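# Seat the board in the enclosure slot, levers closed

## Task

Put the board into the open top slot of the enclosure with its component face pointing up, pushed in all the way, and both of its levers closed. A closed lever has clicked and sticks out at a right angle from the board's panel; a fully open lever lies flat along the panel. A lever only catches its tab if it starts fully open, and closing both levers pulls the board the rest of the way in. At the end the enclosure must stand upright and level on its own feet, with none of its feet hanging over the bench edge. Nothing may depend on the robot holding it at the end: release everything and move the grippers away.

## Robot and tools

ROBOT. Two identical 6-joint arms, left_arm and right_arm, each ending in a parallel two-finger gripper. They face each other across the table. URDF root poses in the scene frame: left_arm at (-0.054, +0.421, +0.113) m, quat_wxyz (+0.599, 0, 0, -0.801); right_arm at (-0.041, -0.555, +0.118) m, quat_wxyz (+0.644, 0, 0, +0.765). The names are labels only and do not match the left or right side of any image.

FRAME. One shared scene frame: origin at the table centre, +z up, table surface at z = +0.020 m, left_arm's base on the +y side. On a gripper, the fingers extend along its +x axis and close along its y axis. The reported end_effector_position is the point midway between the finger pads, roughly 3 to 4 cm short of the fingertips. At long reach the printed hand position can drift from the real one.

execute_actions. Argument actions is a list holding zero or one item; pictures (true/false) chooses whether camera images come back (they do by default).
- Empty list: no command, just returns the current state.
- Move: {"rows": [...], "steps": n}. rows is 1 to 15 rows; steps is 1 to 15 (default 15), each step 1/30 s. Row k is used on step k; if steps outnumber rows, the final row repeats.
- Wait: {"steps": n} with no rows, n up to 300; it returns once that many steps have passed since the previous result, with your writing time counted in.
Each row is a single list of 14 numbers covering both arms, even if only one moves: left_arm waist, shoulder, elbow, wrist pitch, wrist yaw, wrist roll, gripper opening, then right_arm in the same seven-number order. Joint numbers are absolute target angles in radians, in the same convention as the Joint positions line, not offsets. Ranges per arm: waist -3.054 to 3.054, shoulder 0.000 to 3.142, elbow 0.000 to 2.356, wrist pitch -1.571 to 1.571, wrist yaw -1.571 to 1.571, wrist roll -3.142 to 3.142. True ends may sit 0.010 rad either way. A call is rejected (nothing is sent) if some target exceeds its range by more than 0.010 and lies further out than that joint's last reported angle. Targets beyond the real end are clipped, and the result may then say "joint sent to its limit", possibly about an earlier action; absence of that line proves nothing.
Opening is an absolute value from -1 to 1: +1 fully open (pads 0.088 m apart); empty fingers touch near -0.80, and going lower does not close them further. Full open to closed takes at least about 0.5 s.

MOTION LIMITS. Each step the command sent to a joint stays within a set lead of its measured angle: 0.211 rad for waist, shoulder and elbow, 0.213 for wrist pitch, 0.267 for wrist yaw, 0.228 for wrist roll. If targets would move the gripper more than 70 mm from where it is, all joint targets of that arm are pulled back toward the measured angles. So far moves need several calls. Friction can leave a joint short of its target, especially at full reach, and tiny changes may not move it at all; check Joint positions after every move. Between calls, and while you wait, arms keep heading for the last row sent until everything has nearly stopped or a step is HELD; only a new action resumes travel or pressing. Fingers still opening or closing finish regardless.

GRIPPING. grip_measured reports finger opening on the command scale. Readings may be off by about 1 mm per gripper (fixed for the scene) and read up to about 3 mm (0.061 on the scale) too narrow while squeezing something hard. Away from +1 the fingers go where grip_measured equals your number. To hold a part, command roughly 0.07 below grip_measured for a firm grip, less for a lighter one. Parts thinner than about 3 mm get proportionally less force. Pad force tops out near 34 to 49 N, with brief spikes at first contact.

RESULT LINES. State line per arm: end_effector_position (m), end_effector_quat_wxyz, linear and angular velocity (m/s, rad/s). Joint positions / Joint velocities: six joints (rad, rad/s) then pad gap (m, m/s) per arm. Joint torques: total drive output per joint, nonzero even in free air, with per-arm offset, scale and noise. External joint torques: estimated push-back from outside forces, including friction, error and any held weight; may say "no reading". "joint command not followed": the clearance check altered or blocked some joint targets. HELD: on that step your row, or part of it, was not sent. TORQUE FAULT: contact torque reached a load limit; that arm freezes for 10 s and drops the rest of the call. Load limits (N m): waist 17.4, shoulder 21.6, elbow 21.5, wrist pitch 5.67, wrist yaw 5.65, wrist roll 5.3, with held weight included. MOTOR HOT appears from 50 °C under sustained load; at 95 °C an OVER-TEMPERATURE FAULT holds the arm, and if it does not cool within 30 to 60 s the arm and its gripper lose power and go limp.

zoom_image: camera (one of cam_head_left, cam_head_right, cam_high, cam_low, cam_left_wrist, cam_right_wrist, all 504x504) and region [x0, y0, x1, y1] in pixels from the top-left corner, at most 504 by 504. Gives a closer look at that camera's latest image. Wrist cameras follow the wrist_camera_optical frame (+z forward, +x image right, +y image down), give or take about 24 mm and 5 degrees.

read_manual: optional section, only "licences"; returns licence text and never moves anything.

finished_scene: scene = the current scene's number. Irreversible; the result reports success and the next task. A reply with no tool call ends everything.

AVOID. Knocking or placing anything off the table, dropping or slamming parts, very hard pushes, and arms striking or pressing on each other. Release the board and levers and retract before finishing, since the result must hold without the robot.

Each tool is called by a JSON object that holds its "api" and its "payload".

## Session

{"api": "execute_actions", "payload": {"actions": []}}

Scene clock: 0.00 s of 6000.00 s.
left_arm: end_effector_position=(-0.3329, -0.0047, +0.3579) grip_measured=+0.837 end_effector_quat_wxyz=(-0.416, +0.056, -0.824, +0.380) end_effector_velocity=(-0.003, +0.000, +0.003) end_effector_angular_velocity=(-0.008, +0.004, +0.003) | right_arm: end_effector_position=(-0.3453, -0.1667, +0.4101) grip_measured=+0.857 end_effector_quat_wxyz=(+0.445, +0.636, +0.622, +0.099) end_effector_velocity=(+0.002, +0.002, +0.000) end_effector_angular_velocity=(-0.001, +0.003, +0.001)
Joint positions: left_arm=[-0.175  1.916  1.824 -0.684  0.409 -1.695  0.08 ] | right_arm=[ 0.747  2.017  2.043 -0.883  0.969  3.036  0.081]
Joint velocities: left_arm=[-0.007 -0.002  0.002  0.007 -0.007 -0.007 -0.   ] | right_arm=[-0.007 -0.002 -0.002  0.007 -0.007 -0.007 -0.   ]
Joint torques (N m, as the arm reports them, + toward a larger angle): no reading
External joint torques (N m, as the arm's controller estimates them; a push from outside toward a larger angle lowers the number): no reading
Motor temperatures (°C, as the motors report them): left_arm=[28 43 35 29 27 27] | right_arm=[28 34 28 31 27 29]
Heat: left arm: hottest shoulder 43 °C (+0.0 °C/min); right arm: hottest shoulder 34 °C (+0.0 °C/min).

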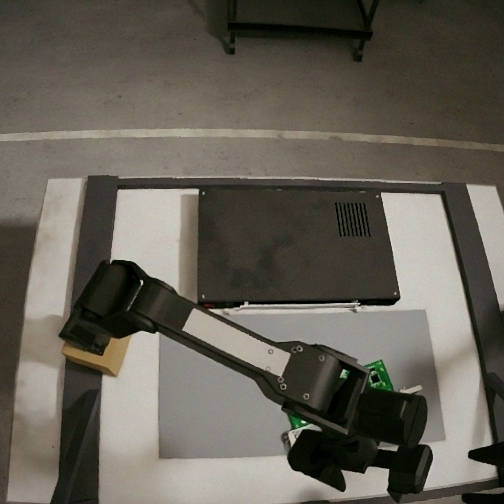

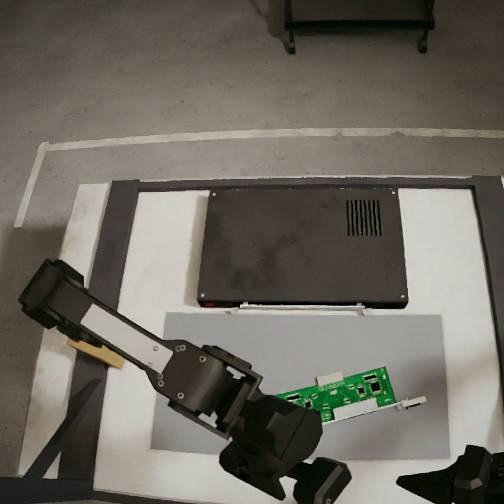

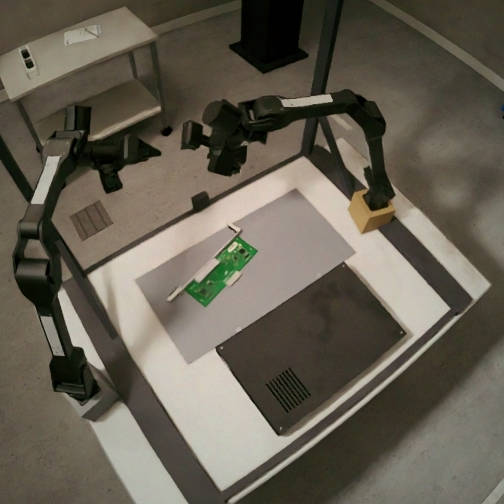

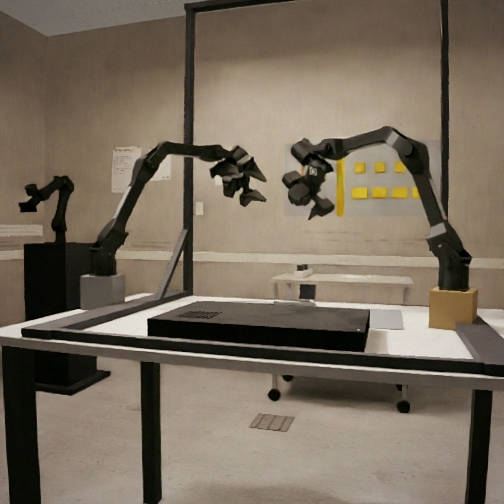

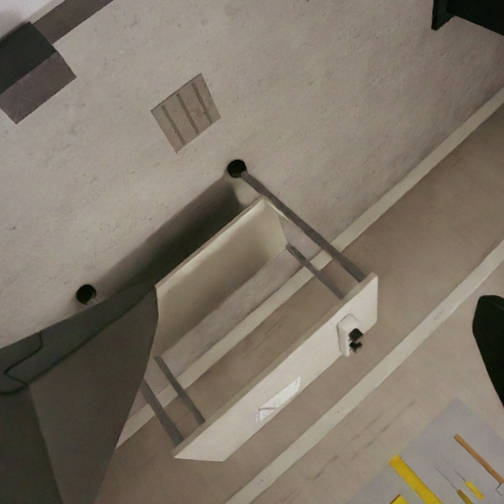

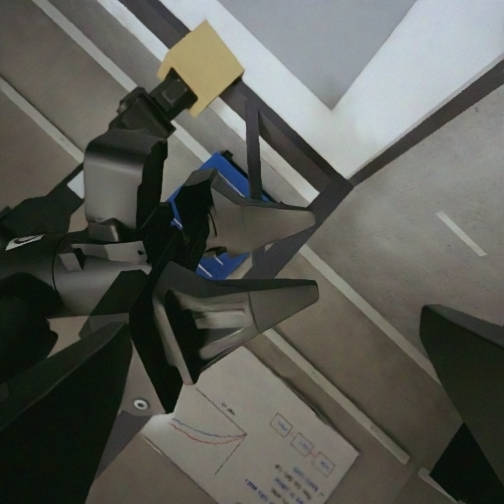

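{"api": "execute_actions", "payload": {"actions": [{"rows":[[-0.175,1.8,1.65,-0.7,0.37,-1.55,0.8,0.72,1.9,1.87,-0.88,0.9,2.8,0.8],[-0.175,1.7,1.5,-0.7,0.33,-1.4,0.6,0.69,1.8,1.72,-0.88,0.8,2.55,0.6],[-0.175,1.6,1.35,-0.7,0.29,-1.25,0.4,0.66,1.7,1.57,-0.88,0.7,2.3,0.4],[-0.175,1.5,1.2,-0.7,0.25,-1.1,0.2,0.63,1.6,1.42,-0.88,0.6,2.05,0.2],[-0.175,1.4,1.05,-0.7,0.2,-0.95,0,0.6,1.5,1.27,-0.88,0.5,1.8,0],[-0.175,1.3,0.9,-0.7,0.15,-0.8,-0.3,0.57,1.4,1.12,-0.88,0.4,1.55,-0.3],[-0.175,1.2,0.75,-0.7,0.1,-0.65,-0.6,0.54,1.3,0.97,-0.88,0.3,1.3,-0.6],[-0.175,1.1,0.6,-0.7,0.05,-0.55,-0.8,0.5,1.2,0.82,-0.88,0.2,1.05,-0.8],[-0.175,1.0,0.45,-0.78,0,-0.46,-0.8,0.4,1.1,0.6,-0.85,0,0.57,-0.8]]}], "pictures": false}}

{"api": "execute_actions", "payload": {"actions": [{"steps":60}]}}

{"api": "zoom_image", "payload": {"camera": "cam_head_left", "region": [180,280,460,480]}}

Scene clock: 11.50 s of 6000.00 s.
left_arm: end_effector_position=(-0.1872, +0.1594, +0.3201) grip_measured=-0.698 end_effector_quat_wxyz=(+0.571, +0.155, +0.501, -0.632) end_effector_velocity=(+0.204, +0.351, -0.205) end_effector_angular_velocity=(-0.503, -1.244, -1.319) | right_arm: end_effector_position=(-0.2079, -0.2822, +0.3584) grip_measured=-0.695 end_effector_quat_wxyz=(+0.556, +0.206, +0.773, +0.226) end_effector_velocity=(+0.133, -0.411, -0.119) end_effector_angular_velocity=(+0.336, -0.536, +1.940)
Joint positions: left_arm=[-0.175  1.116  1.011 -0.771  0.017 -0.771  0.005] | right_arm=[ 0.407  1.239  1.218 -0.855  0.065  2.097  0.005]
Joint velocities: left_arm=[-0.002 -1.614 -1.609 -0.139 -0.183  1.868 -0.079] | right_arm=[ 0.002 -1.741 -1.653  0.022 -0.755 -1.897 -0.083]
Joint torques (N m, as the arm reports them, + toward a larger angle): left_arm=[-0.05 -2.55  3.86  1.22 -0.13  0.24] | right_arm=[-0.3  -4.2   4.69  1.48  0.01 -0.22]
External joint torques (N m, as the arm's controller estimates them; a push from outside toward a larger angle lowers the number): left_arm=[-0.01 -1.33 -1.91 -0.22 -0.11  0.2 ] | right_arm=[-0.11 -1.19 -1.12  0.2  -0.08 -0.18]
Motor temperatures (°C, as the motors report them): left_arm=[28 48 37 30 27 27] | right_arm=[28 38 29 31 27 29]
Heat: left arm: hottest shoulder 48 °C (+26.1 °C/min); right arm: hottest shoulder 38 °C (+20.9 °C/min).
Steps of this call (steps 1 to 90: nothing new was sent; then 8.00 s passed at rest; steps 91 to 105: all 15 steps of this action). Readings (joint positions):
91: left_arm=[-0.175 1.898 1.792 -0.669 0.401 -1.659] | right_arm=[0.745 2.000 2.014 -0.869 0.953 2.985]
92: left_arm=[-0.175 1.860 1.740 -0.679 0.383 -1.599] | right_arm=[0.740 1.962 1.959 -0.874 0.911 2.921]
94: left_arm=[-0.175 1.763 1.616 -0.701 0.327 -1.471] | right_arm=[0.708 1.870 1.835 -0.882 0.778 2.793]
98: left_arm=[-0.175 1.535 1.393 -0.698 0.167 -1.217] | right_arm=[0.582 1.650 1.607 -0.882 0.478 2.540]
105: the state above

Scene clock: 13.50 s of 6000.00 s.
left_arm: end_effector_position=(-0.1316, +0.2666, +0.1528) grip_measured=-0.796 end_effector_quat_wxyz=(+0.524, +0.412, +0.470, -0.579) end_effector_velocity=(+0.003, +0.004, -0.002) end_effector_angular_velocity=(+0.017, -0.015, +0.006) | right_arm: end_effector_position=(-0.1463, -0.3917, +0.1812) grip_measured=-0.778 end_effector_quat_wxyz=(+0.515, -0.419, +0.480, +0.574) end_effector_velocity=(-0.000, -0.002, +0.000) end_effector_angular_velocity=(-0.005, +0.003, +0.011)
Joint positions: left_arm=[-0.175  1.005  0.464 -0.781  0.003 -0.465  0.   ] | right_arm=[ 0.403  1.105  0.612 -0.853  0.003  0.577  0.001]
Joint velocities: left_arm=[-0.002 -0.002 -0.002 -0.022 -0.007 -0.007  0.   ] | right_arm=[ 0.002 -0.007 -0.002 -0.007 -0.007 -0.007  0.   ]
Joint torques (N m, as the arm reports them, + toward a larger angle): left_arm=[-0.06 -3.1   3.85  0.68 -0.15  0.21] | right_arm=[-0.32 -3.51  4.62  0.88 -0.06 -0.19]
External joint torques (N m, as the arm's controller estimates them; a push from outside toward a larger angle lowers the number): left_arm=[-0.06 -1.19 -2.17 -0.06 -0.13  0.21] | right_arm=[-0.33 -0.97 -1.28  0.17 -0.09 -0.19]
Motor temperatures (°C, as the motors report them): left_arm=[28 48 37 30 27 27] | right_arm=[28 38 29 31 27 29]
Heat: left arm: hottest shoulder 48 °C (+22.2 °C/min); right arm: hottest shoulder 38 °C (+17.8 °C/min).
Steps of this call (steps 1 to 45: the robot went on to your last target; steps 46 to 60: nothing new was sent). Readings (joint positions):
1: left_arm=[-0.175 1.071 0.958 -0.772 0.012 -0.707] | right_arm=[0.407 1.188 1.163 -0.855 0.046 2.032]
2: left_arm=[-0.175 1.038 0.906 -0.772 0.010 -0.643] | right_arm=[0.407 1.148 1.112 -0.854 0.034 1.969]
4: left_arm=[-0.175 1.013 0.809 -0.773 0.007 -0.560] | right_arm=[0.406 1.107 1.012 -0.851 0.019 1.847]
8: left_arm=[-0.175 1.012 0.609 -0.777 0.005 -0.494] | right_arm=[0.405 1.105 0.807 -0.850 0.008 1.620]
60: the state above
All arms were judged still, so your last target was given up. Only a new action makes them travel on or press farther. Fingers that are still opening or closing keep moving.

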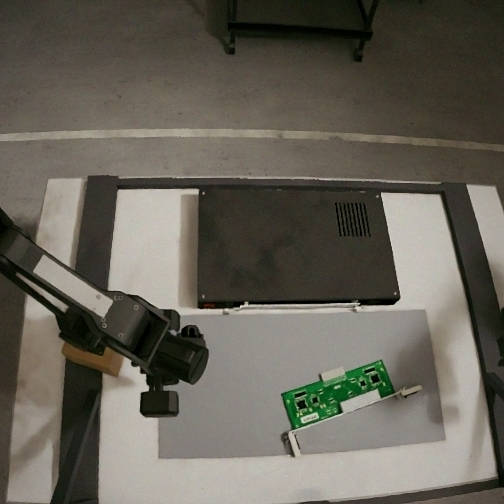

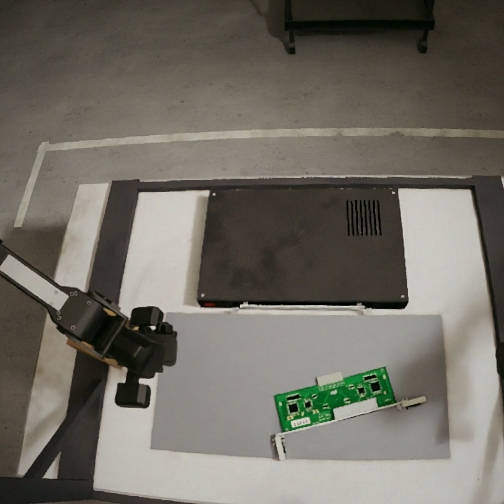

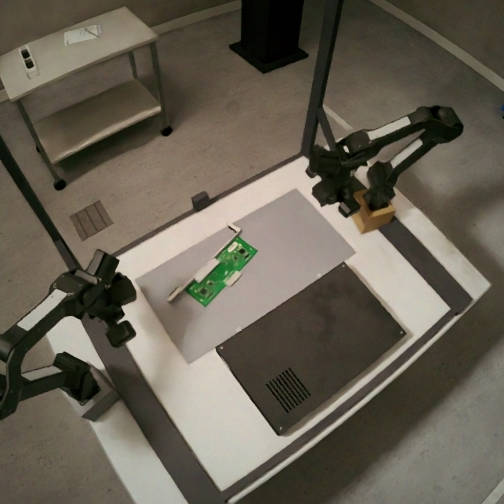

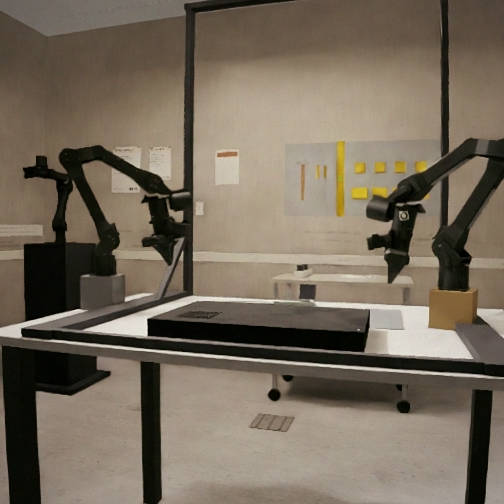

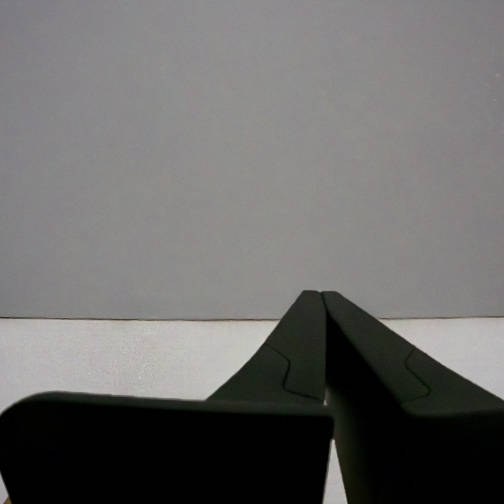

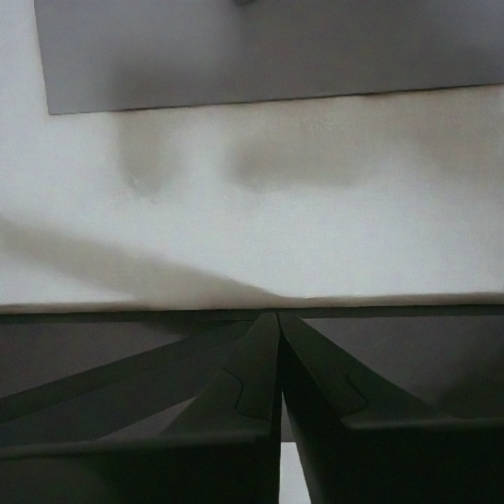

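Region (180, 280, 460, 480) of cam_head_left's 504x504 image, scaled by 1.800, with more detail than that image has; it fills the top 360 rows of this view, and the rest is white.

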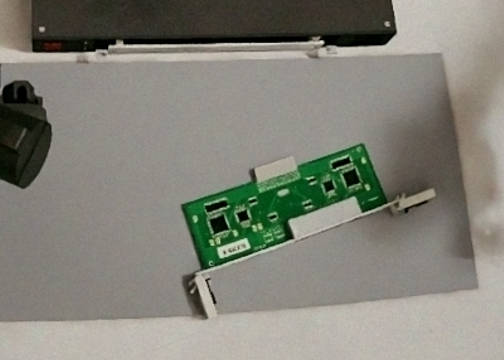

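{"api": "execute_actions", "payload": {"actions": [{"rows":[[-0.175,1.0,0.45,-0.78,0,-0.46,-0.8,0.38,1.18,0.72,-0.87,0,0.52,-0.7],[-0.175,1.0,0.45,-0.78,0,-0.46,-0.8,0.36,1.26,0.82,-0.89,0,0.47,-0.6],[-0.175,1.0,0.45,-0.78,0,-0.46,-0.8,0.34,1.34,0.92,-0.91,0,0.42,-0.5],[-0.175,1.0,0.45,-0.78,0,-0.46,-0.8,0.32,1.42,1.01,-0.93,0,0.37,-0.4],[-0.175,1.0,0.45,-0.78,0,-0.46,-0.8,0.3,1.5,1.1,-0.95,0,0.32,-0.3],[-0.175,1.0,0.45,-0.78,0,-0.46,-0.8,0.28,1.58,1.18,-0.97,0,0.27,-0.2],[-0.175,1.0,0.45,-0.78,0,-0.46,-0.8,0.26,1.66,1.26,-0.99,0,0.22,-0.1],[-0.175,1.0,0.45,-0.78,0,-0.46,-0.8,0.24,1.74,1.34,-1.0,0,0.17,0],[-0.175,1.0,0.45,-0.78,0,-0.46,-0.8,0.22,1.82,1.42,-1.01,0,0.12,0.1],[-0.175,1.0,0.45,-0.78,0,-0.46,-0.8,0.2,1.9,1.5,-1.02,0,0.07,0.2],[-0.175,1.0,0.45,-0.78,0,-0.46,-0.8,0.18,1.98,1.57,-1.03,0,0.03,0.2],[-0.175,1.0,0.45,-0.78,0,-0.46,-0.8,0.17,2.06,1.64,-1.04,0,0,0.2],[-0.175,1.0,0.45,-0.78,0,-0.46,-0.8,0.16,2.13,1.7,-1.05,0,-0.02,0.2],[-0.175,1.0,0.45,-0.78,0,-0.46,-0.8,0.15,2.19,1.75,-1.06,0,-0.03,0.2],[-0.175,1.0,0.45,-0.78,0,-0.46,-0.8,0.141,2.24,1.79,-1.062,0,-0.04,0.2]]}], "pictures": false}}

{"api": "execute_actions", "payload": {"actions": [{"rows":[[-0.175,1.0,0.45,-0.78,0,-0.46,-0.8,0.141,2.26,1.8,-1.062,0,-0.04,0.2],[-0.175,1.0,0.45,-0.78,0,-0.46,-0.8,0.141,2.26,1.8,-1.062,0,-0.04,0.2],[-0.175,1.0,0.45,-0.78,0,-0.46,-0.8,0.141,2.28,1.81,-1.062,0,-0.04,0.2],[-0.175,1.0,0.45,-0.78,0,-0.46,-0.8,0.141,2.28,1.81,-1.062,0,-0.04,0.2],[-0.175,1.0,0.45,-0.78,0,-0.46,-0.8,0.141,2.3,1.815,-1.062,0,-0.04,0.2],[-0.175,1.0,0.45,-0.78,0,-0.46,-0.8,0.141,2.315,1.815,-1.062,0,-0.04,0.2]]}]}}

Scene clock: 65.40 s of 6000.00 s.
left_arm: end_effector_position=(-0.1316, +0.2666, +0.1529) grip_measured=-0.796 end_effector_quat_wxyz=(+0.524, +0.412, +0.470, -0.579) end_effector_velocity=(+0.002, +0.002, -0.001) end_effector_angular_velocity=(+0.006, -0.005, +0.021) | right_arm: end_effector_position=(-0.1633, -0.2145, +0.2001) grip_measured=+0.156 end_effector_quat_wxyz=(+0.427, -0.553, +0.398, +0.594) end_effector_velocity=(-0.007, +0.399, -0.118) end_effector_angular_velocity=(-0.164, -0.100, +0.277)
Joint positions: left_arm=[-0.175  1.005  0.464 -0.781  0.003 -0.465  0.   ] | right_arm=[ 0.173  1.878  1.418 -1.038  0.001  0.022  0.047]
Joint velocities: left_arm=[-0.002 -0.002 -0.002 -0.007 -0.007 -0.022  0.   ] | right_arm=[-0.359  1.648  1.717 -0.256 -0.007 -0.637  0.023]
Joint torques (N m, as the arm reports them, + toward a larger angle): left_arm=[-0.06 -3.1   3.85  0.66 -0.15  0.21] | right_arm=[-0.08 -6.47  6.37  0.2  -0.03 -0.18]
External joint torques (N m, as the arm's controller estimates them; a push from outside toward a larger angle lowers the number): left_arm=[-0.07 -1.17 -2.27 -0.13 -0.12  0.2 ] | right_arm=[-0.22  0.93  1.12 -0.19 -0.01 -0.17]
Motor temperatures (°C, as the motors report them): left_arm=[28 43 38 30 27 27] | right_arm=[28 34 30 32 27 29]
Heat: left arm: hottest shoulder 43 °C (-3.0 °C/min); right arm: hottest shoulder 34 °C (-2.0 °C/min).
Steps of this call (steps 1 to 90: nothing new was sent; then 48.40 s passed at rest; steps 91 to 105: all 15 steps of this action). Readings (joint positions):
91: left_arm=[-0.175 1.005 0.464 -0.781 0.003 -0.465] | right_arm=[0.400 1.116 0.624 -0.862 0.002 0.564]
92: left_arm=[-0.175 1.005 0.464 -0.781 0.003 -0.465] | right_arm=[0.392 1.147 0.657 -0.877 0.001 0.540]
94: left_arm=[-0.175 1.005 0.464 -0.781 0.003 -0.465] | right_arm=[0.364 1.253 0.765 -0.890 0.001 0.471]
98: left_arm=[-0.175 1.005 0.464 -0.781 0.003 -0.465] | right_arm=[0.294 1.482 1.008 -0.957 0.001 0.293]
105: the state above

Scene clock: 65.90 s of 6000.00 s.
left_arm: end_effector_position=(-0.1315, +0.2667, +0.1528) grip_measured=-0.796 end_effector_quat_wxyz=(+0.524, +0.412, +0.470, -0.579) end_effector_velocity=(+0.002, +0.002, -0.001) end_effector_angular_velocity=(+0.004, -0.008, +0.006) | right_arm: end_effector_position=(-0.1771, -0.1364, +0.1317) grip_measured=+0.197 end_effector_quat_wxyz=(+0.406, -0.579, +0.406, +0.579) end_effector_velocity=(-0.016, +0.036, +0.036) end_effector_angular_velocity=(+0.126, +0.064, +0.010)
Joint positions: left_arm=[-0.175  1.005  0.463 -0.781  0.003 -0.465  0.   ] | right_arm=[ 0.142  2.306  1.795 -1.06   0.001 -0.033  0.049]
Joint velocities: left_arm=[-0.002 -0.002 -0.002 -0.007 -0.007 -0.007  0.   ] | right_arm=[ 0.002 -0.002  0.144 -0.007 -0.022 -0.007  0.   ]
Joint torques (N m, as the arm reports them, + toward a larger angle): left_arm=[-0.07 -3.09  3.85  0.65 -0.16  0.21] | right_arm=[-0.19 -9.65  6.33  0.21 -0.03 -0.17]
External joint torques (N m, as the arm's controller estimates them; a push from outside toward a larger angle lowers the number): left_arm=[-0.07 -1.16 -2.27 -0.13 -0.12  0.2 ] | right_arm=[-0.27  1.02  0.91 -0.15 -0.01 -0.17]
Motor temperatures (°C, as the motors report them): left_arm=[28 43 38 30 27 27] | right_arm=[28 35 30 32 27 29]
Heat: left arm: hottest shoulder 43 °C (-3.0 °C/min); right arm: hottest shoulder 35 °C (-1.0 °C/min).
Steps of this call (steps 1 to 15: all 15 steps of this action). Readings (joint positions):
1: left_arm=[-0.175 1.005 0.464 -0.781 0.003 -0.465] | right_arm=[0.162 1.934 1.476 -1.045 0.001 0.006]
2: left_arm=[-0.175 1.005 0.463 -0.781 0.003 -0.465] | right_arm=[0.154 1.989 1.533 -1.048 0.001 -0.006]
4: left_arm=[-0.175 1.005 0.463 -0.781 0.003 -0.465] | right_arm=[0.145 2.100 1.650 -1.054 0.001 -0.020]
8: left_arm=[-0.175 1.005 0.463 -0.781 0.003 -0.465] | right_arm=[0.142 2.257 1.773 -1.054 0.001 -0.030]
15: the state above

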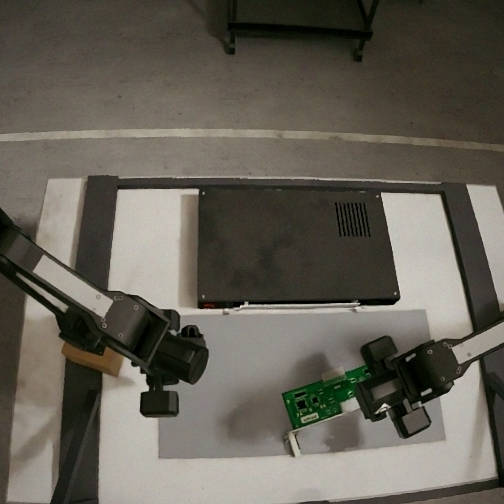

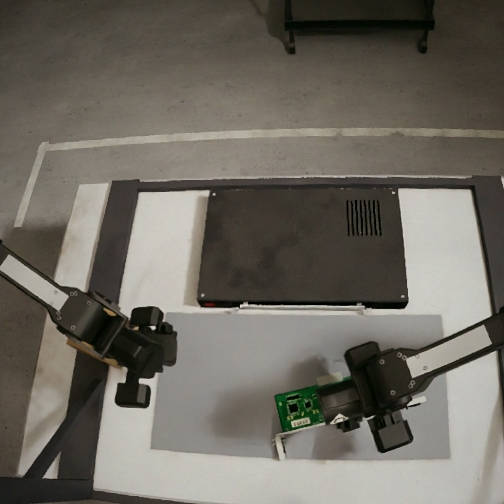

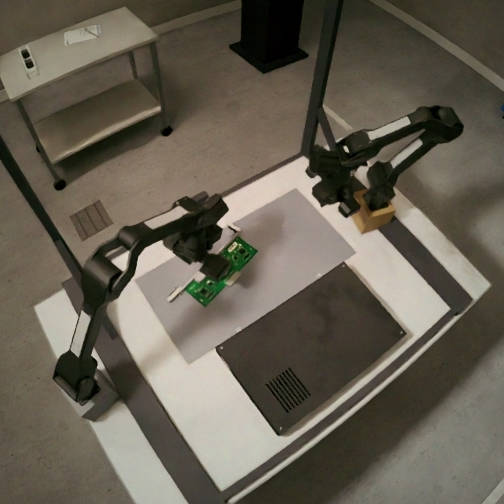

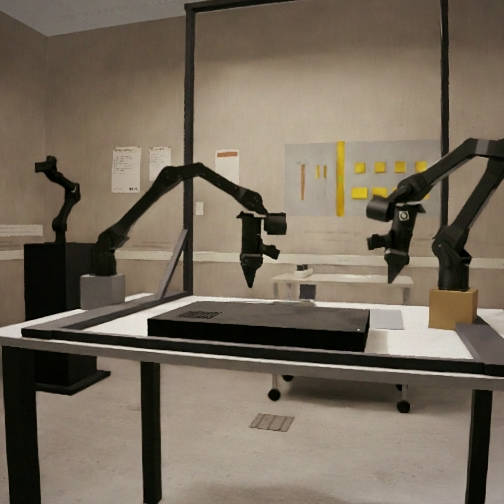

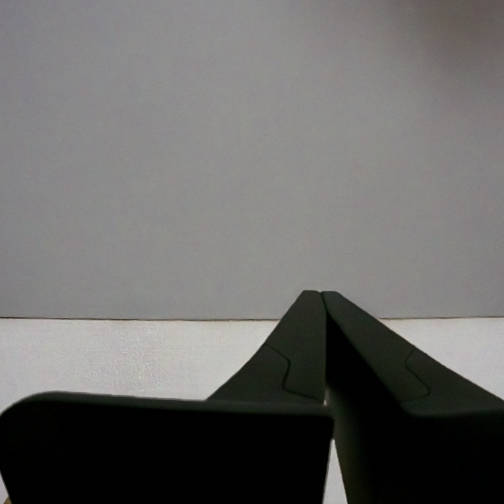

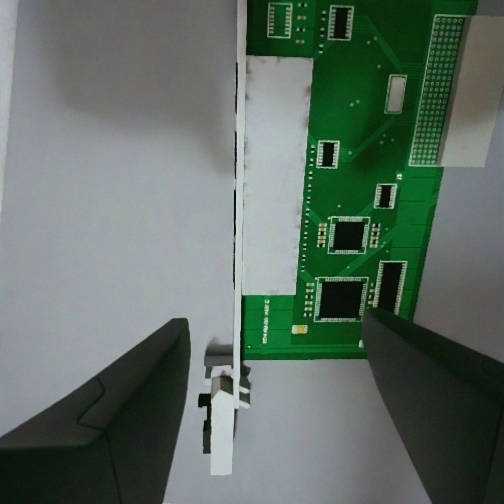

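{"api": "execute_actions", "payload": {"actions": [{"rows":[[-0.175,1.0,0.45,-0.78,0,-0.46,-0.8,0.141,2.322,1.8,-1.045,0,-0.04,0.1],[-0.175,1.0,0.45,-0.78,0,-0.46,-0.8,0.141,2.33,1.79,-1.03,0,-0.04,0],[-0.175,1.0,0.45,-0.78,0,-0.46,-0.8,0.141,2.337,1.78,-1.015,0,-0.04,-0.05],[-0.175,1.0,0.45,-0.78,0,-0.46,-0.8,0.141,2.344,1.77,-1.0,0,-0.04,-0.05],[-0.175,1.0,0.45,-0.78,0,-0.46,-0.8,0.141,2.351,1.76,-0.985,0,-0.04,-0.05],[-0.175,1.0,0.45,-0.78,0,-0.46,-0.8,0.141,2.358,1.75,-0.97,0,-0.04,-0.05],[-0.175,1.0,0.45,-0.78,0,-0.46,-0.8,0.141,2.365,1.742,-0.955,0,-0.04,-0.05],[-0.175,1.0,0.45,-0.78,0,-0.46,-0.8,0.141,2.372,1.734,-0.94,0,-0.04,-0.05],[-0.175,1.0,0.45,-0.78,0,-0.46,-0.8,0.141,2.38,1.726,-0.93,0,-0.04,-0.05]]}]}}

Scene clock: 84.13 s of 6000.00 s.
left_arm: end_effector_position=(-0.1315, +0.2667, +0.1528) grip_measured=-0.796 end_effector_quat_wxyz=(+0.524, +0.412, +0.470, -0.579) end_effector_velocity=(+0.003, +0.000, -0.000) end_effector_angular_velocity=(-0.006, -0.019, +0.010) | right_arm: end_effector_position=(-0.1775, -0.1353, +0.0895) grip_measured=-0.045 end_effector_quat_wxyz=(+0.405, -0.580, +0.407, +0.578) end_effector_velocity=(-0.002, +0.007, -0.004) end_effector_angular_velocity=(+0.042, +0.021, +0.005)
Joint positions: left_arm=[-0.175  1.005  0.463 -0.781  0.003 -0.465  0.   ] | right_arm=[ 0.142  2.371  1.734 -0.938  0.001 -0.033  0.037]
Joint velocities: left_arm=[-0.002 -0.007 -0.002 -0.007 -0.022 -0.007  0.   ] | right_arm=[-0.002 -0.002 -0.022  0.066 -0.007 -0.007 -0.001]
Joint torques (N m, as the arm reports them, + toward a larger angle): left_arm=[-0.07 -3.08  3.88  0.66 -0.16  0.21] | right_arm=[-0.18 -9.75  4.5   0.61 -0.04 -0.18]
External joint torques (N m, as the arm's controller estimates them; a push from outside toward a larger angle lowers the number): left_arm=[-0.08 -1.12 -2.24 -0.12 -0.12  0.21] | right_arm=[-0.17  1.83 -1.33  0.19 -0.02 -0.19]
Motor temperatures (°C, as the motors report them): left_arm=[28 42 38 30 27 27] | right_arm=[28 40 31 31 27 29]
Heat: left arm: hottest shoulder 42 °C (-4.0 °C/min); right arm: hottest shoulder 40 °C (+4.0 °C/min).
Steps of this call (steps 1 to 15: the robot went on to your last target; steps 16 to 90: nothing new was sent; then 14.73 s passed at rest; steps 91 to 105: all 15 steps of this action). Readings (joint positions):
91: left_arm=[-0.175 1.005 0.463 -0.781 0.003 -0.465] | right_arm=[0.142 2.306 1.805 -1.060 0.001 -0.033]
92: left_arm=[-0.175 1.005 0.463 -0.781 0.003 -0.465] | right_arm=[0.142 2.306 1.805 -1.055 0.001 -0.033]
94: left_arm=[-0.175 1.005 0.463 -0.781 0.003 -0.465] | right_arm=[0.142 2.311 1.801 -1.030 0.001 -0.033]
98: left_arm=[-0.175 1.005 0.463 -0.781 0.003 -0.465] | right_arm=[0.142 2.332 1.771 -0.978 0.001 -0.033]
105: the state above

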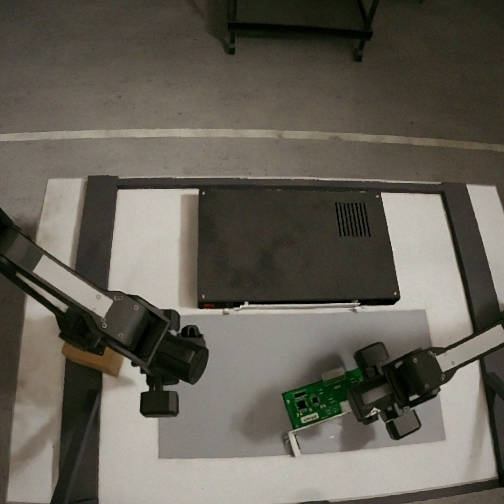

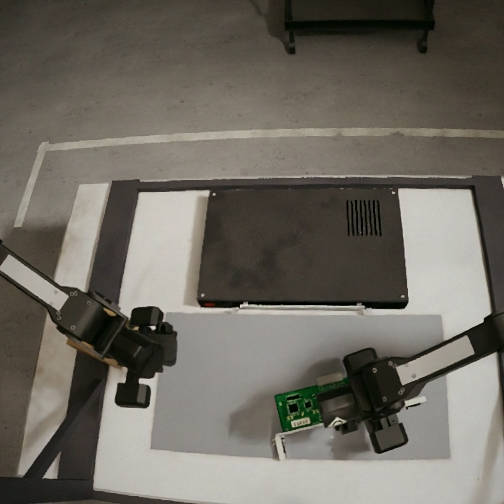

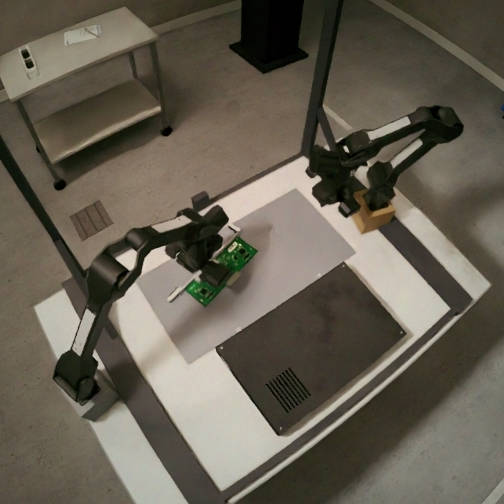

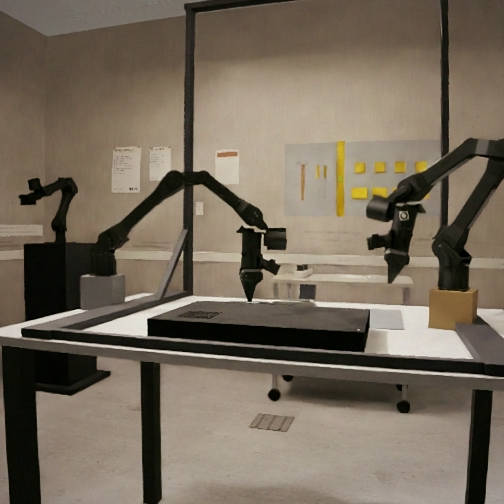

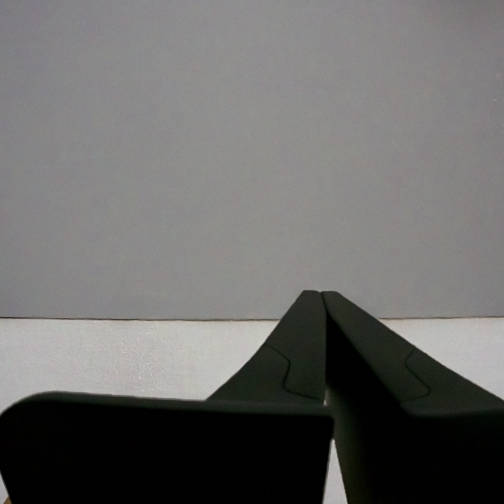

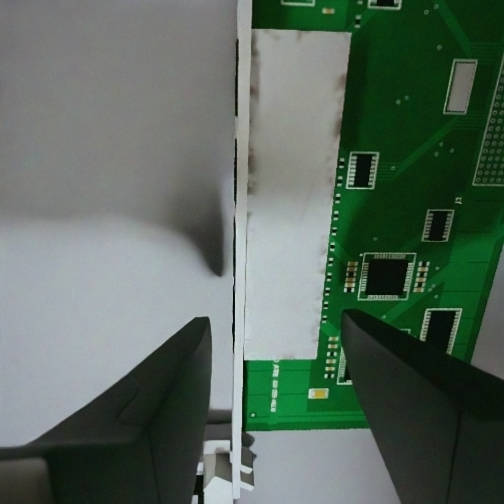

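{"api": "execute_actions", "payload": {"actions": [{"rows":[[-0.175,1.0,0.45,-0.78,0,-0.46,-0.8,0.138,2.386,1.72,-0.918,0,-0.04,-0.15],[-0.175,1.0,0.45,-0.78,0,-0.46,-0.8,0.138,2.386,1.72,-0.918,0,-0.04,-0.18],[-0.175,1.0,0.45,-0.78,0,-0.46,-0.8,0.138,2.392,1.713,-0.905,0,-0.04,-0.18],[-0.175,1.0,0.45,-0.78,0,-0.46,-0.8,0.138,2.392,1.713,-0.905,0,-0.04,-0.18],[-0.175,1.0,0.45,-0.78,0,-0.46,-0.8,0.138,2.398,1.706,-0.893,0,-0.04,-0.18]]}], "pictures": false}}

{"api": "execute_actions", "payload": {"actions": [{"rows":[[-0.175,1.0,0.45,-0.78,0,-0.46,-0.8,0.138,2.398,1.706,-0.893,0,-0.04,-0.25],[-0.175,1.0,0.45,-0.78,0,-0.46,-0.8,0.138,2.398,1.706,-0.893,0,-0.04,-0.3],[-0.175,1.0,0.45,-0.78,0,-0.46,-0.8,0.138,2.398,1.706,-0.893,0,-0.04,-0.35],[-0.175,1.0,0.45,-0.78,0,-0.46,-0.8,0.138,2.398,1.706,-0.893,0,-0.04,-0.4],[-0.175,1.0,0.45,-0.78,0,-0.46,-0.8,0.138,2.398,1.706,-0.893,0,-0.04,-0.46]],"steps":12}]}}

Scene clock: 99.20 s of 6000.00 s.
left_arm: end_effector_position=(-0.1315, +0.2667, +0.1528) grip_measured=-0.796 end_effector_quat_wxyz=(+0.524, +0.412, +0.470, -0.579) end_effector_velocity=(+0.001, +0.002, +0.000) end_effector_angular_velocity=(-0.000, -0.006, +0.002) | right_arm: end_effector_position=(-0.1775, -0.1337, +0.0799) grip_measured=-0.176 end_effector_quat_wxyz=(+0.408, -0.577, +0.405, +0.580) end_effector_velocity=(+0.001, +0.005, +0.000) end_effector_angular_velocity=(+0.019, +0.014, +0.015)
Joint positions: left_arm=[-0.175  1.005  0.463 -0.781  0.003 -0.465  0.   ] | right_arm=[ 0.141  2.384  1.716 -0.896  0.001 -0.033  0.03 ]
Joint velocities: left_arm=[-0.007 -0.007 -0.002 -0.007 -0.007 -0.007  0.   ] | right_arm=[-0.007 -0.002 -0.002  0.022 -0.007 -0.022 -0.001]
Joint torques (N m, as the arm reports them, + toward a larger angle): left_arm=[-0.06 -3.09  3.89  0.65 -0.14  0.21] | right_arm=[-0.31 -9.23  4.07  0.53 -0.03 -0.19]
External joint torques (N m, as the arm's controller estimates them; a push from outside toward a larger angle lowers the number): left_arm=[-0.06 -1.15 -2.22 -0.12 -0.1   0.2 ] | right_arm=[-0.22  1.48 -1.18  0.19 -0.03 -0.19]
Motor temperatures (°C, as the motors report them): left_arm=[28 42 38 30 27 27] | right_arm=[28 42 30 31 27 29]
Heat: left arm: hottest shoulder 42 °C (-3.0 °C/min); right arm: hottest shoulder 42 °C (+7.0 °C/min).
Steps of this call (steps 1 to 15: the robot went on to your last target; steps 16 to 90: nothing new was sent; then 11.57 s passed at rest; steps 91 to 105: all 15 steps of this action). Readings (joint positions):
91: left_arm=[-0.175 1.005 0.463 -0.781 0.003 -0.465] | right_arm=[0.142 2.371 1.734 -0.931 0.001 -0.033]
92: left_arm=[-0.175 1.005 0.463 -0.781 0.003 -0.465] | right_arm=[0.142 2.371 1.733 -0.927 0.001 -0.033]
94: left_arm=[-0.175 1.005 0.463 -0.781 0.003 -0.465] | right_arm=[0.142 2.372 1.730 -0.917 0.001 -0.033]
98: left_arm=[-0.175 1.005 0.463 -0.781 0.003 -0.465] | right_arm=[0.141 2.378 1.721 -0.901 0.001 -0.033]
105: the state above

Scene clock: 99.60 s of 6000.00 s.
left_arm: end_effector_position=(-0.1315, +0.2667, +0.1528) grip_measured=-0.796 end_effector_quat_wxyz=(+0.524, +0.412, +0.470, -0.579) end_effector_velocity=(+0.003, +0.001, -0.000) end_effector_angular_velocity=(-0.006, -0.019, +0.005) | right_arm: end_effector_position=(-0.1768, -0.1334, +0.0799) grip_measured=-0.343 end_effector_quat_wxyz=(+0.408, -0.577, +0.405, +0.580) end_effector_velocity=(+0.002, +0.002, +0.000) end_effector_angular_velocity=(+0.005, +0.009, +0.000)
Joint positions: left_arm=[-0.175  1.005  0.463 -0.781  0.003 -0.465  0.   ] | right_arm=[ 0.14   2.384  1.716 -0.896  0.001 -0.033  0.022]
Joint velocities: left_arm=[-0.007 -0.007 -0.002 -0.007 -0.022 -0.007  0.   ] | right_arm=[-0.007 -0.002 -0.002  0.007 -0.007 -0.007 -0.   ]
Joint torques (N m, as the arm reports them, + toward a larger angle): left_arm=[-0.06 -3.09  3.89  0.65 -0.14  0.21] | right_arm=[-0.18 -9.18  4.14  0.54 -0.04 -0.18]
External joint torques (N m, as the arm's controller estimates them; a push from outside toward a larger angle lowers the number): left_arm=[-0.06 -1.16 -2.19 -0.11 -0.11  0.2 ] | right_arm=[-0.11  1.54 -1.11  0.18 -0.03 -0.18]
Motor temperatures (°C, as the motors report them): left_arm=[28 42 38 30 27 27] | right_arm=[28 42 30 31 27 29]
Heat: left arm: hottest shoulder 42 °C (-3.0 °C/min); right arm: hottest shoulder 42 °C (+7.1 °C/min).
Steps of this call (steps 1 to 12: all 12 steps of this action). Readings (joint positions):
1: left_arm=[-0.175 1.005 0.463 -0.781 0.003 -0.465] | right_arm=[0.141 2.384 1.716 -0.896 0.001 -0.033]
2: left_arm=[-0.175 1.005 0.463 -0.781 0.003 -0.465] | right_arm=[0.141 2.384 1.716 -0.896 0.001 -0.033]
4: left_arm=[-0.175 1.005 0.463 -0.781 0.003 -0.465] | right_arm=[0.141 2.384 1.716 -0.896 0.002 -0.033]
8: left_arm=[-0.175 1.005 0.463 -0.781 0.003 -0.465] | right_arm=[0.140 2.384 1.716 -0.896 0.001 -0.033]
12: the state above

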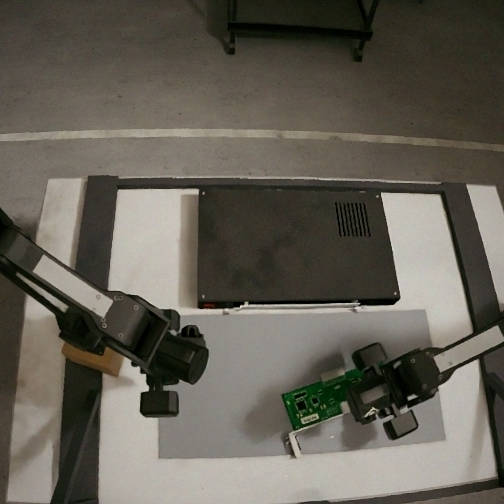

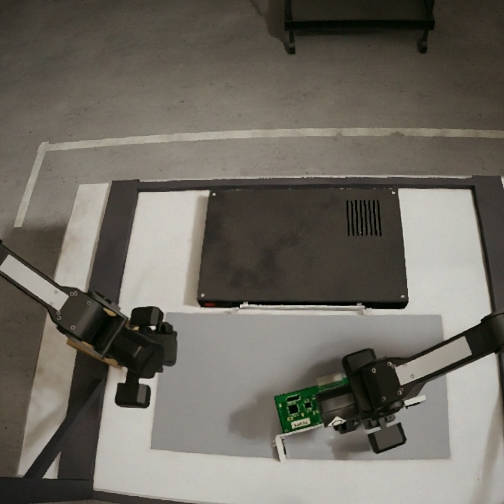

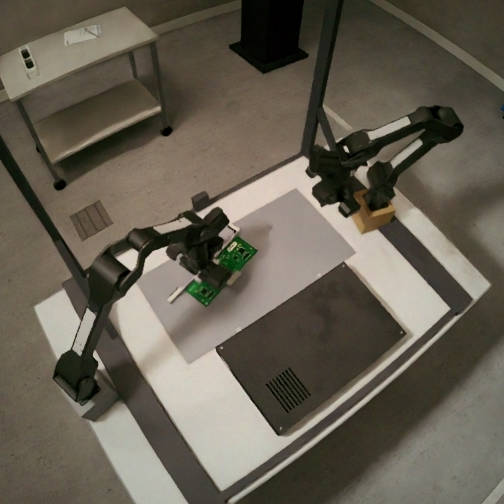

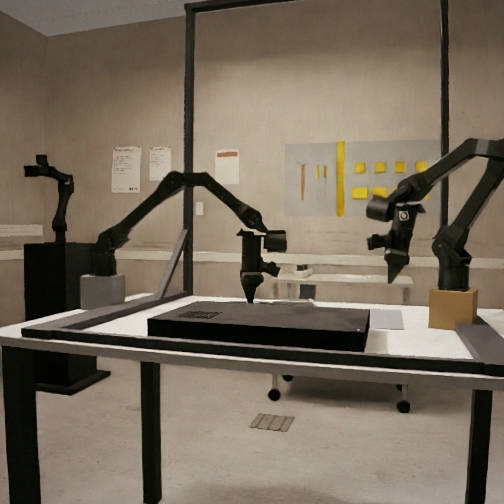

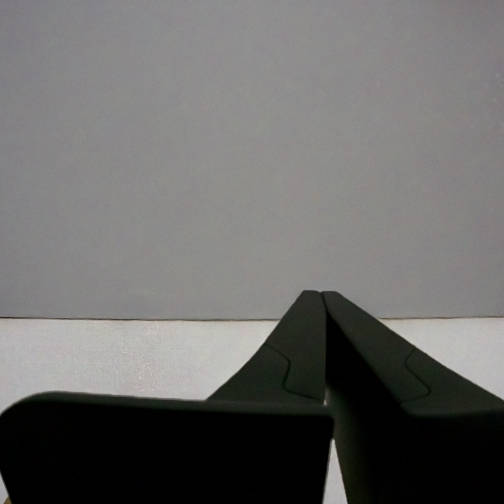

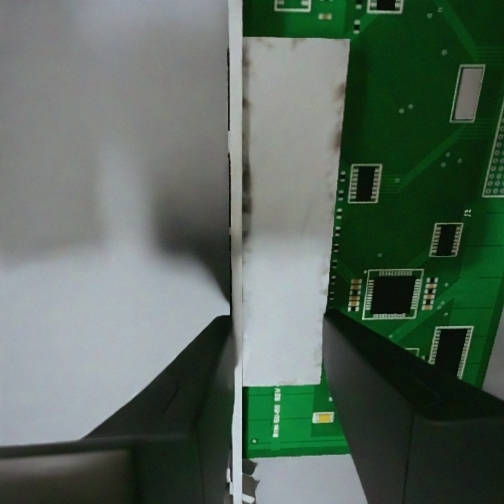

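{"api": "execute_actions", "payload": {"actions": [{"rows":[[-0.175,1.0,0.45,-0.78,0,-0.3,-0.8,0.138,2.38,1.72,-0.905,0,-0.04,-0.46],[-0.175,1.0,0.45,-0.78,0,-0.1,-0.8,0.138,2.37,1.73,-0.915,0,-0.04,-0.46],[-0.175,1.0,0.45,-0.78,0,0.1,-0.8,0.138,2.36,1.74,-0.93,0,-0.04,-0.46],[-0.175,1.0,0.45,-0.78,0,0.3,-0.8,0.138,2.36,1.75,-0.945,0,-0.04,-0.46],[-0.175,1.0,0.45,-0.78,0,0.5,-0.8,0.138,2.36,1.75,-0.945,0,-0.04,-0.46],[-0.175,1.0,0.45,-0.78,0,0.7,-0.8,0.138,2.36,1.75,-0.945,0,-0.04,-0.46],[-0.175,1.0,0.45,-0.78,0,0.9,-0.8,0.134,2.368,1.766,-0.952,0,-0.027,-0.46],[-0.175,1.0,0.45,-0.78,0,1.1,-0.8,0.13,2.377,1.782,-0.96,0,-0.013,-0.46],[-0.175,1.0,0.45,-0.78,0,1.3,-0.8,0.126,2.386,1.798,-0.967,0,0,-0.46],[-0.175,1.0,0.45,-0.78,0,1.5,-0.8,0.122,2.395,1.814,-0.975,0,0.014,-0.46],[-0.175,1.0,0.45,-0.78,0,1.7,-0.8,0.118,2.404,1.83,-0.982,0,0.027,-0.46],[-0.175,1.0,0.45,-0.78,0,1.9,-0.8,0.114,2.413,1.846,-0.99,0,0.041,-0.46],[-0.175,1.0,0.45,-0.78,0,2.1,-0.8,0.11,2.422,1.862,-0.997,0,0.054,-0.46],[-0.175,1.0,0.45,-0.78,0,2.3,-0.8,0.106,2.431,1.878,-1.005,0,0.068,-0.46],[-0.175,1.0,0.45,-0.78,0,2.5,-0.8,0.102,2.44,1.894,-1.012,0,0.081,-0.46]]}], "pictures": false}}

{"api": "execute_actions", "payload": {"actions": [{"rows":[[-0.175,1.0,0.45,-0.78,0,2.7,-0.8,0.098,2.449,1.91,-1.02,0,0.095,-0.46],[-0.175,1.0,0.45,-0.78,0,2.9,-0.8,0.094,2.458,1.926,-1.027,0,0.108,-0.46],[-0.175,1.0,0.45,-0.78,0,2.9,-0.8,0.09,2.467,1.942,-1.035,0,0.122,-0.46],[-0.175,1.0,0.45,-0.78,0,2.9,-0.8,0.086,2.476,1.958,-1.042,0,0.135,-0.46],[-0.175,1.0,0.45,-0.78,0,2.9,-0.8,0.082,2.485,1.974,-1.05,0,0.149,-0.46],[-0.175,1.0,0.45,-0.78,0,2.9,-0.8,0.078,2.494,1.99,-1.057,0,0.162,-0.46],[-0.175,1.0,0.45,-0.78,0,2.9,-0.8,0.074,2.503,2.006,-1.065,0,0.176,-0.46],[-0.175,1.0,0.45,-0.78,0,2.9,-0.8,0.07,2.512,2.022,-1.072,0,0.189,-0.46],[-0.175,1.0,0.45,-0.78,0,2.9,-0.8,0.066,2.521,2.038,-1.08,0,0.203,-0.46],[-0.175,1.0,0.45,-0.78,0,2.9,-0.8,0.061,2.53,2.054,-1.087,0,0.218,-0.46],[-0.175,1.0,0.45,-0.78,0,2.9,-0.8,0.057,2.542,2.07,-1.092,0,0.234,-0.46]]}]}}

Scene clock: 133.93 s of 6000.00 s.
left_arm: end_effector_position=(-0.1314, +0.2666, +0.1528) grip_measured=-0.796 end_effector_quat_wxyz=(+0.281, +0.604, +0.158, -0.729) end_effector_velocity=(+0.002, +0.002, -0.001) end_effector_angular_velocity=(-0.203, -0.415, -1.797) | right_arm: end_effector_position=(-0.1720, -0.1157, +0.1002) grip_measured=-0.343 end_effector_quat_wxyz=(+0.438, -0.553, +0.431, +0.563) end_effector_velocity=(+0.047, +0.092, +0.030) end_effector_angular_velocity=(+0.064, +0.018, -0.528)
Joint positions: left_arm=[-0.175  1.005  0.463 -0.781  0.002  0.472  0.   ] | right_arm=[ 0.118  2.405  1.841 -0.99   0.     0.042  0.022]
Joint velocities: left_arm=[-0.002 -0.002 -0.002 -0.007 -0.007  1.853  0.   ] | right_arm=[-0.154  0.208  0.501 -0.227  0.007  0.374 -0.   ]
Joint torques (N m, as the arm reports them, + toward a larger angle): left_arm=[-0.06 -3.08  3.92  0.66 -0.06  0.21] | right_arm=[-0.39 -9.27  6.46  0.12  0.    0.19]
External joint torques (N m, as the arm's controller estimates them; a push from outside toward a larger angle lowers the number): left_arm=[-0.06 -1.15 -2.18 -0.11 -0.08  0.21] | right_arm=[-0.26  1.1   1.44 -0.18  0.    0.19]
Motor temperatures (°C, as the motors report them): left_arm=[28 41 38 30 27 27] | right_arm=[28 44 30 31 27 29]
Heat: left arm: hottest shoulder 41 °C (-1.0 °C/min); right arm: hottest shoulder 44 °C (+6.1 °C/min).
Steps of this call (steps 1 to 15: the robot went on to your last target; steps 16 to 90: nothing new was sent; then 30.83 s passed at rest; steps 91 to 105: all 15 steps of this action). Readings (joint positions):
91: left_arm=[-0.175 1.005 0.463 -0.781 0.002 -0.422] | right_arm=[0.140 2.384 1.716 -0.896 0.001 -0.033]
92: left_arm=[-0.175 1.005 0.463 -0.781 0.002 -0.359] | right_arm=[0.140 2.384 1.716 -0.897 0.001 -0.033]
94: left_arm=[-0.175 1.005 0.463 -0.781 0.002 -0.229] | right_arm=[0.139 2.384 1.723 -0.913 0.002 -0.034]
98: left_arm=[-0.175 1.005 0.463 -0.781 0.002 0.027] | right_arm=[0.139 2.384 1.742 -0.942 0.002 -0.034]
105: the state above

Scene clock: 134.43 s of 6000.00 s.
left_arm: end_effector_position=(-0.1314, +0.2666, +0.1528) grip_measured=-0.796 end_effector_quat_wxyz=(-0.029, +0.666, -0.196, -0.719) end_effector_velocity=(+0.002, +0.003, -0.002) end_effector_angular_velocity=(-0.199, -0.418, -1.797) | right_arm: end_effector_position=(-0.1510, -0.0866, +0.0944) grip_measured=-0.343 end_effector_quat_wxyz=(+0.497, -0.502, +0.497, +0.504) end_effector_velocity=(+0.023, +0.008, -0.000) end_effector_angular_velocity=(-0.041, +0.013, -0.151)
Joint positions: left_arm=[-0.175  1.005  0.463 -0.781  0.002  1.43   0.   ] | right_arm=[ 0.059  2.528  2.044 -1.085  0.     0.219  0.022]
Joint velocities: left_arm=[-0.002 -0.002 -0.007 -0.007 -0.007  1.853  0.   ] | right_arm=[-0.056  0.051  0.095 -0.081 -0.022  0.095 -0.   ]
Joint torques (N m, as the arm reports them, + toward a larger angle): left_arm=[-0.06 -3.04  3.86  0.62 -0.02  0.18] | right_arm=[  0.15 -10.48   7.15   0.17   0.02   0.21]
External joint torques (N m, as the arm's controller estimates them; a push from outside toward a larger angle lowers the number): left_arm=[-0.06 -1.15 -2.21 -0.12 -0.08  0.2 ] | right_arm=[-0.27  1.24  1.59 -0.13  0.04  0.21]
Motor temperatures (°C, as the motors report them): left_arm=[28 41 38 30 27 27] | right_arm=[28 44 30 31 27 29]
Heat: left arm: hottest shoulder 41 °C (-1.0 °C/min); right arm: hottest shoulder 44 °C (+6.0 °C/min).
Steps of this call (steps 1 to 15: all 15 steps of this action). Readings (joint positions):
1: left_arm=[-0.175 1.005 0.463 -0.781 0.002 0.536] | right_arm=[0.113 2.413 1.858 -0.998 0.000 0.055]
2: left_arm=[-0.175 1.005 0.463 -0.781 0.002 0.600] | right_arm=[0.108 2.422 1.873 -1.006 0.000 0.068]
4: left_arm=[-0.175 1.005 0.463 -0.781 0.002 0.727] | right_arm=[0.099 2.441 1.904 -1.021 0.000 0.095]
8: left_arm=[-0.175 1.005 0.463 -0.781 0.002 0.983] | right_arm=[0.083 2.481 1.964 -1.052 0.000 0.149]
15: the state above

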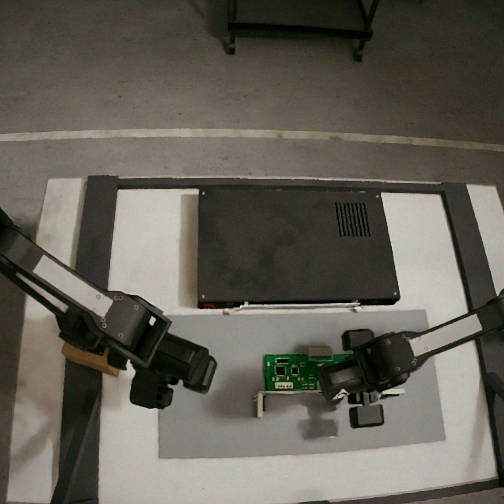

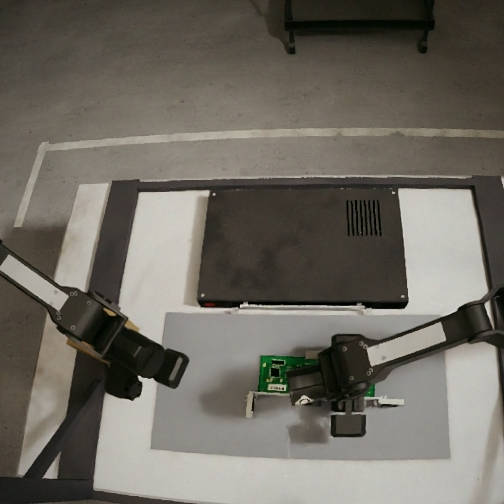

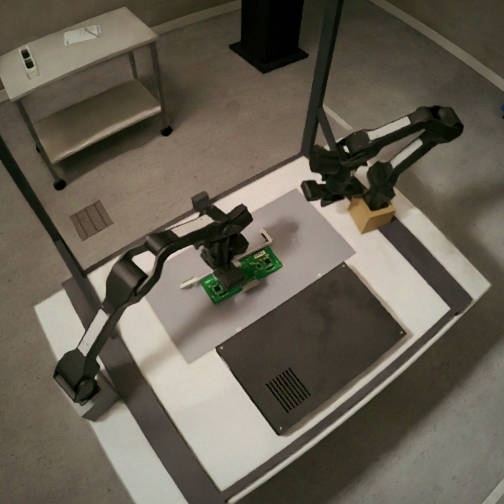

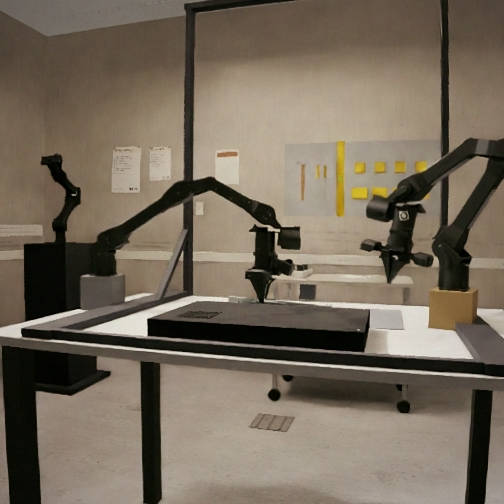

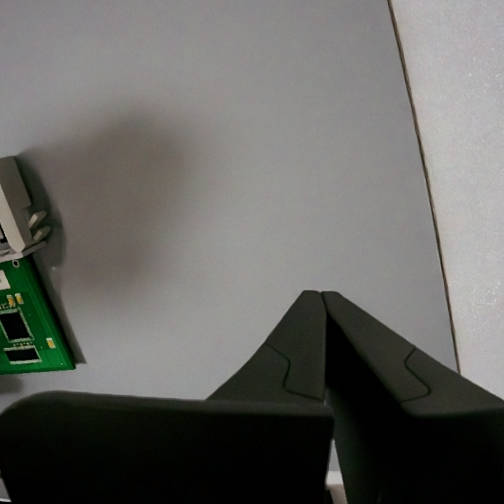

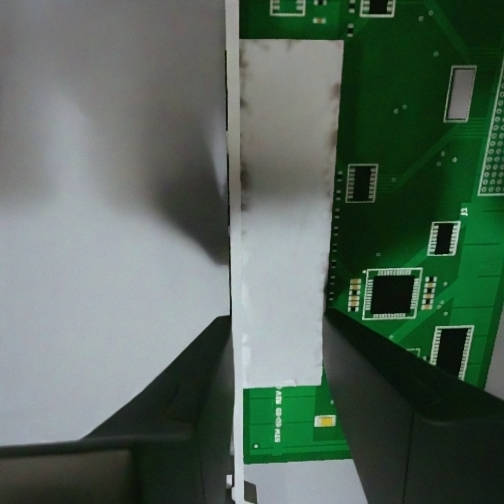

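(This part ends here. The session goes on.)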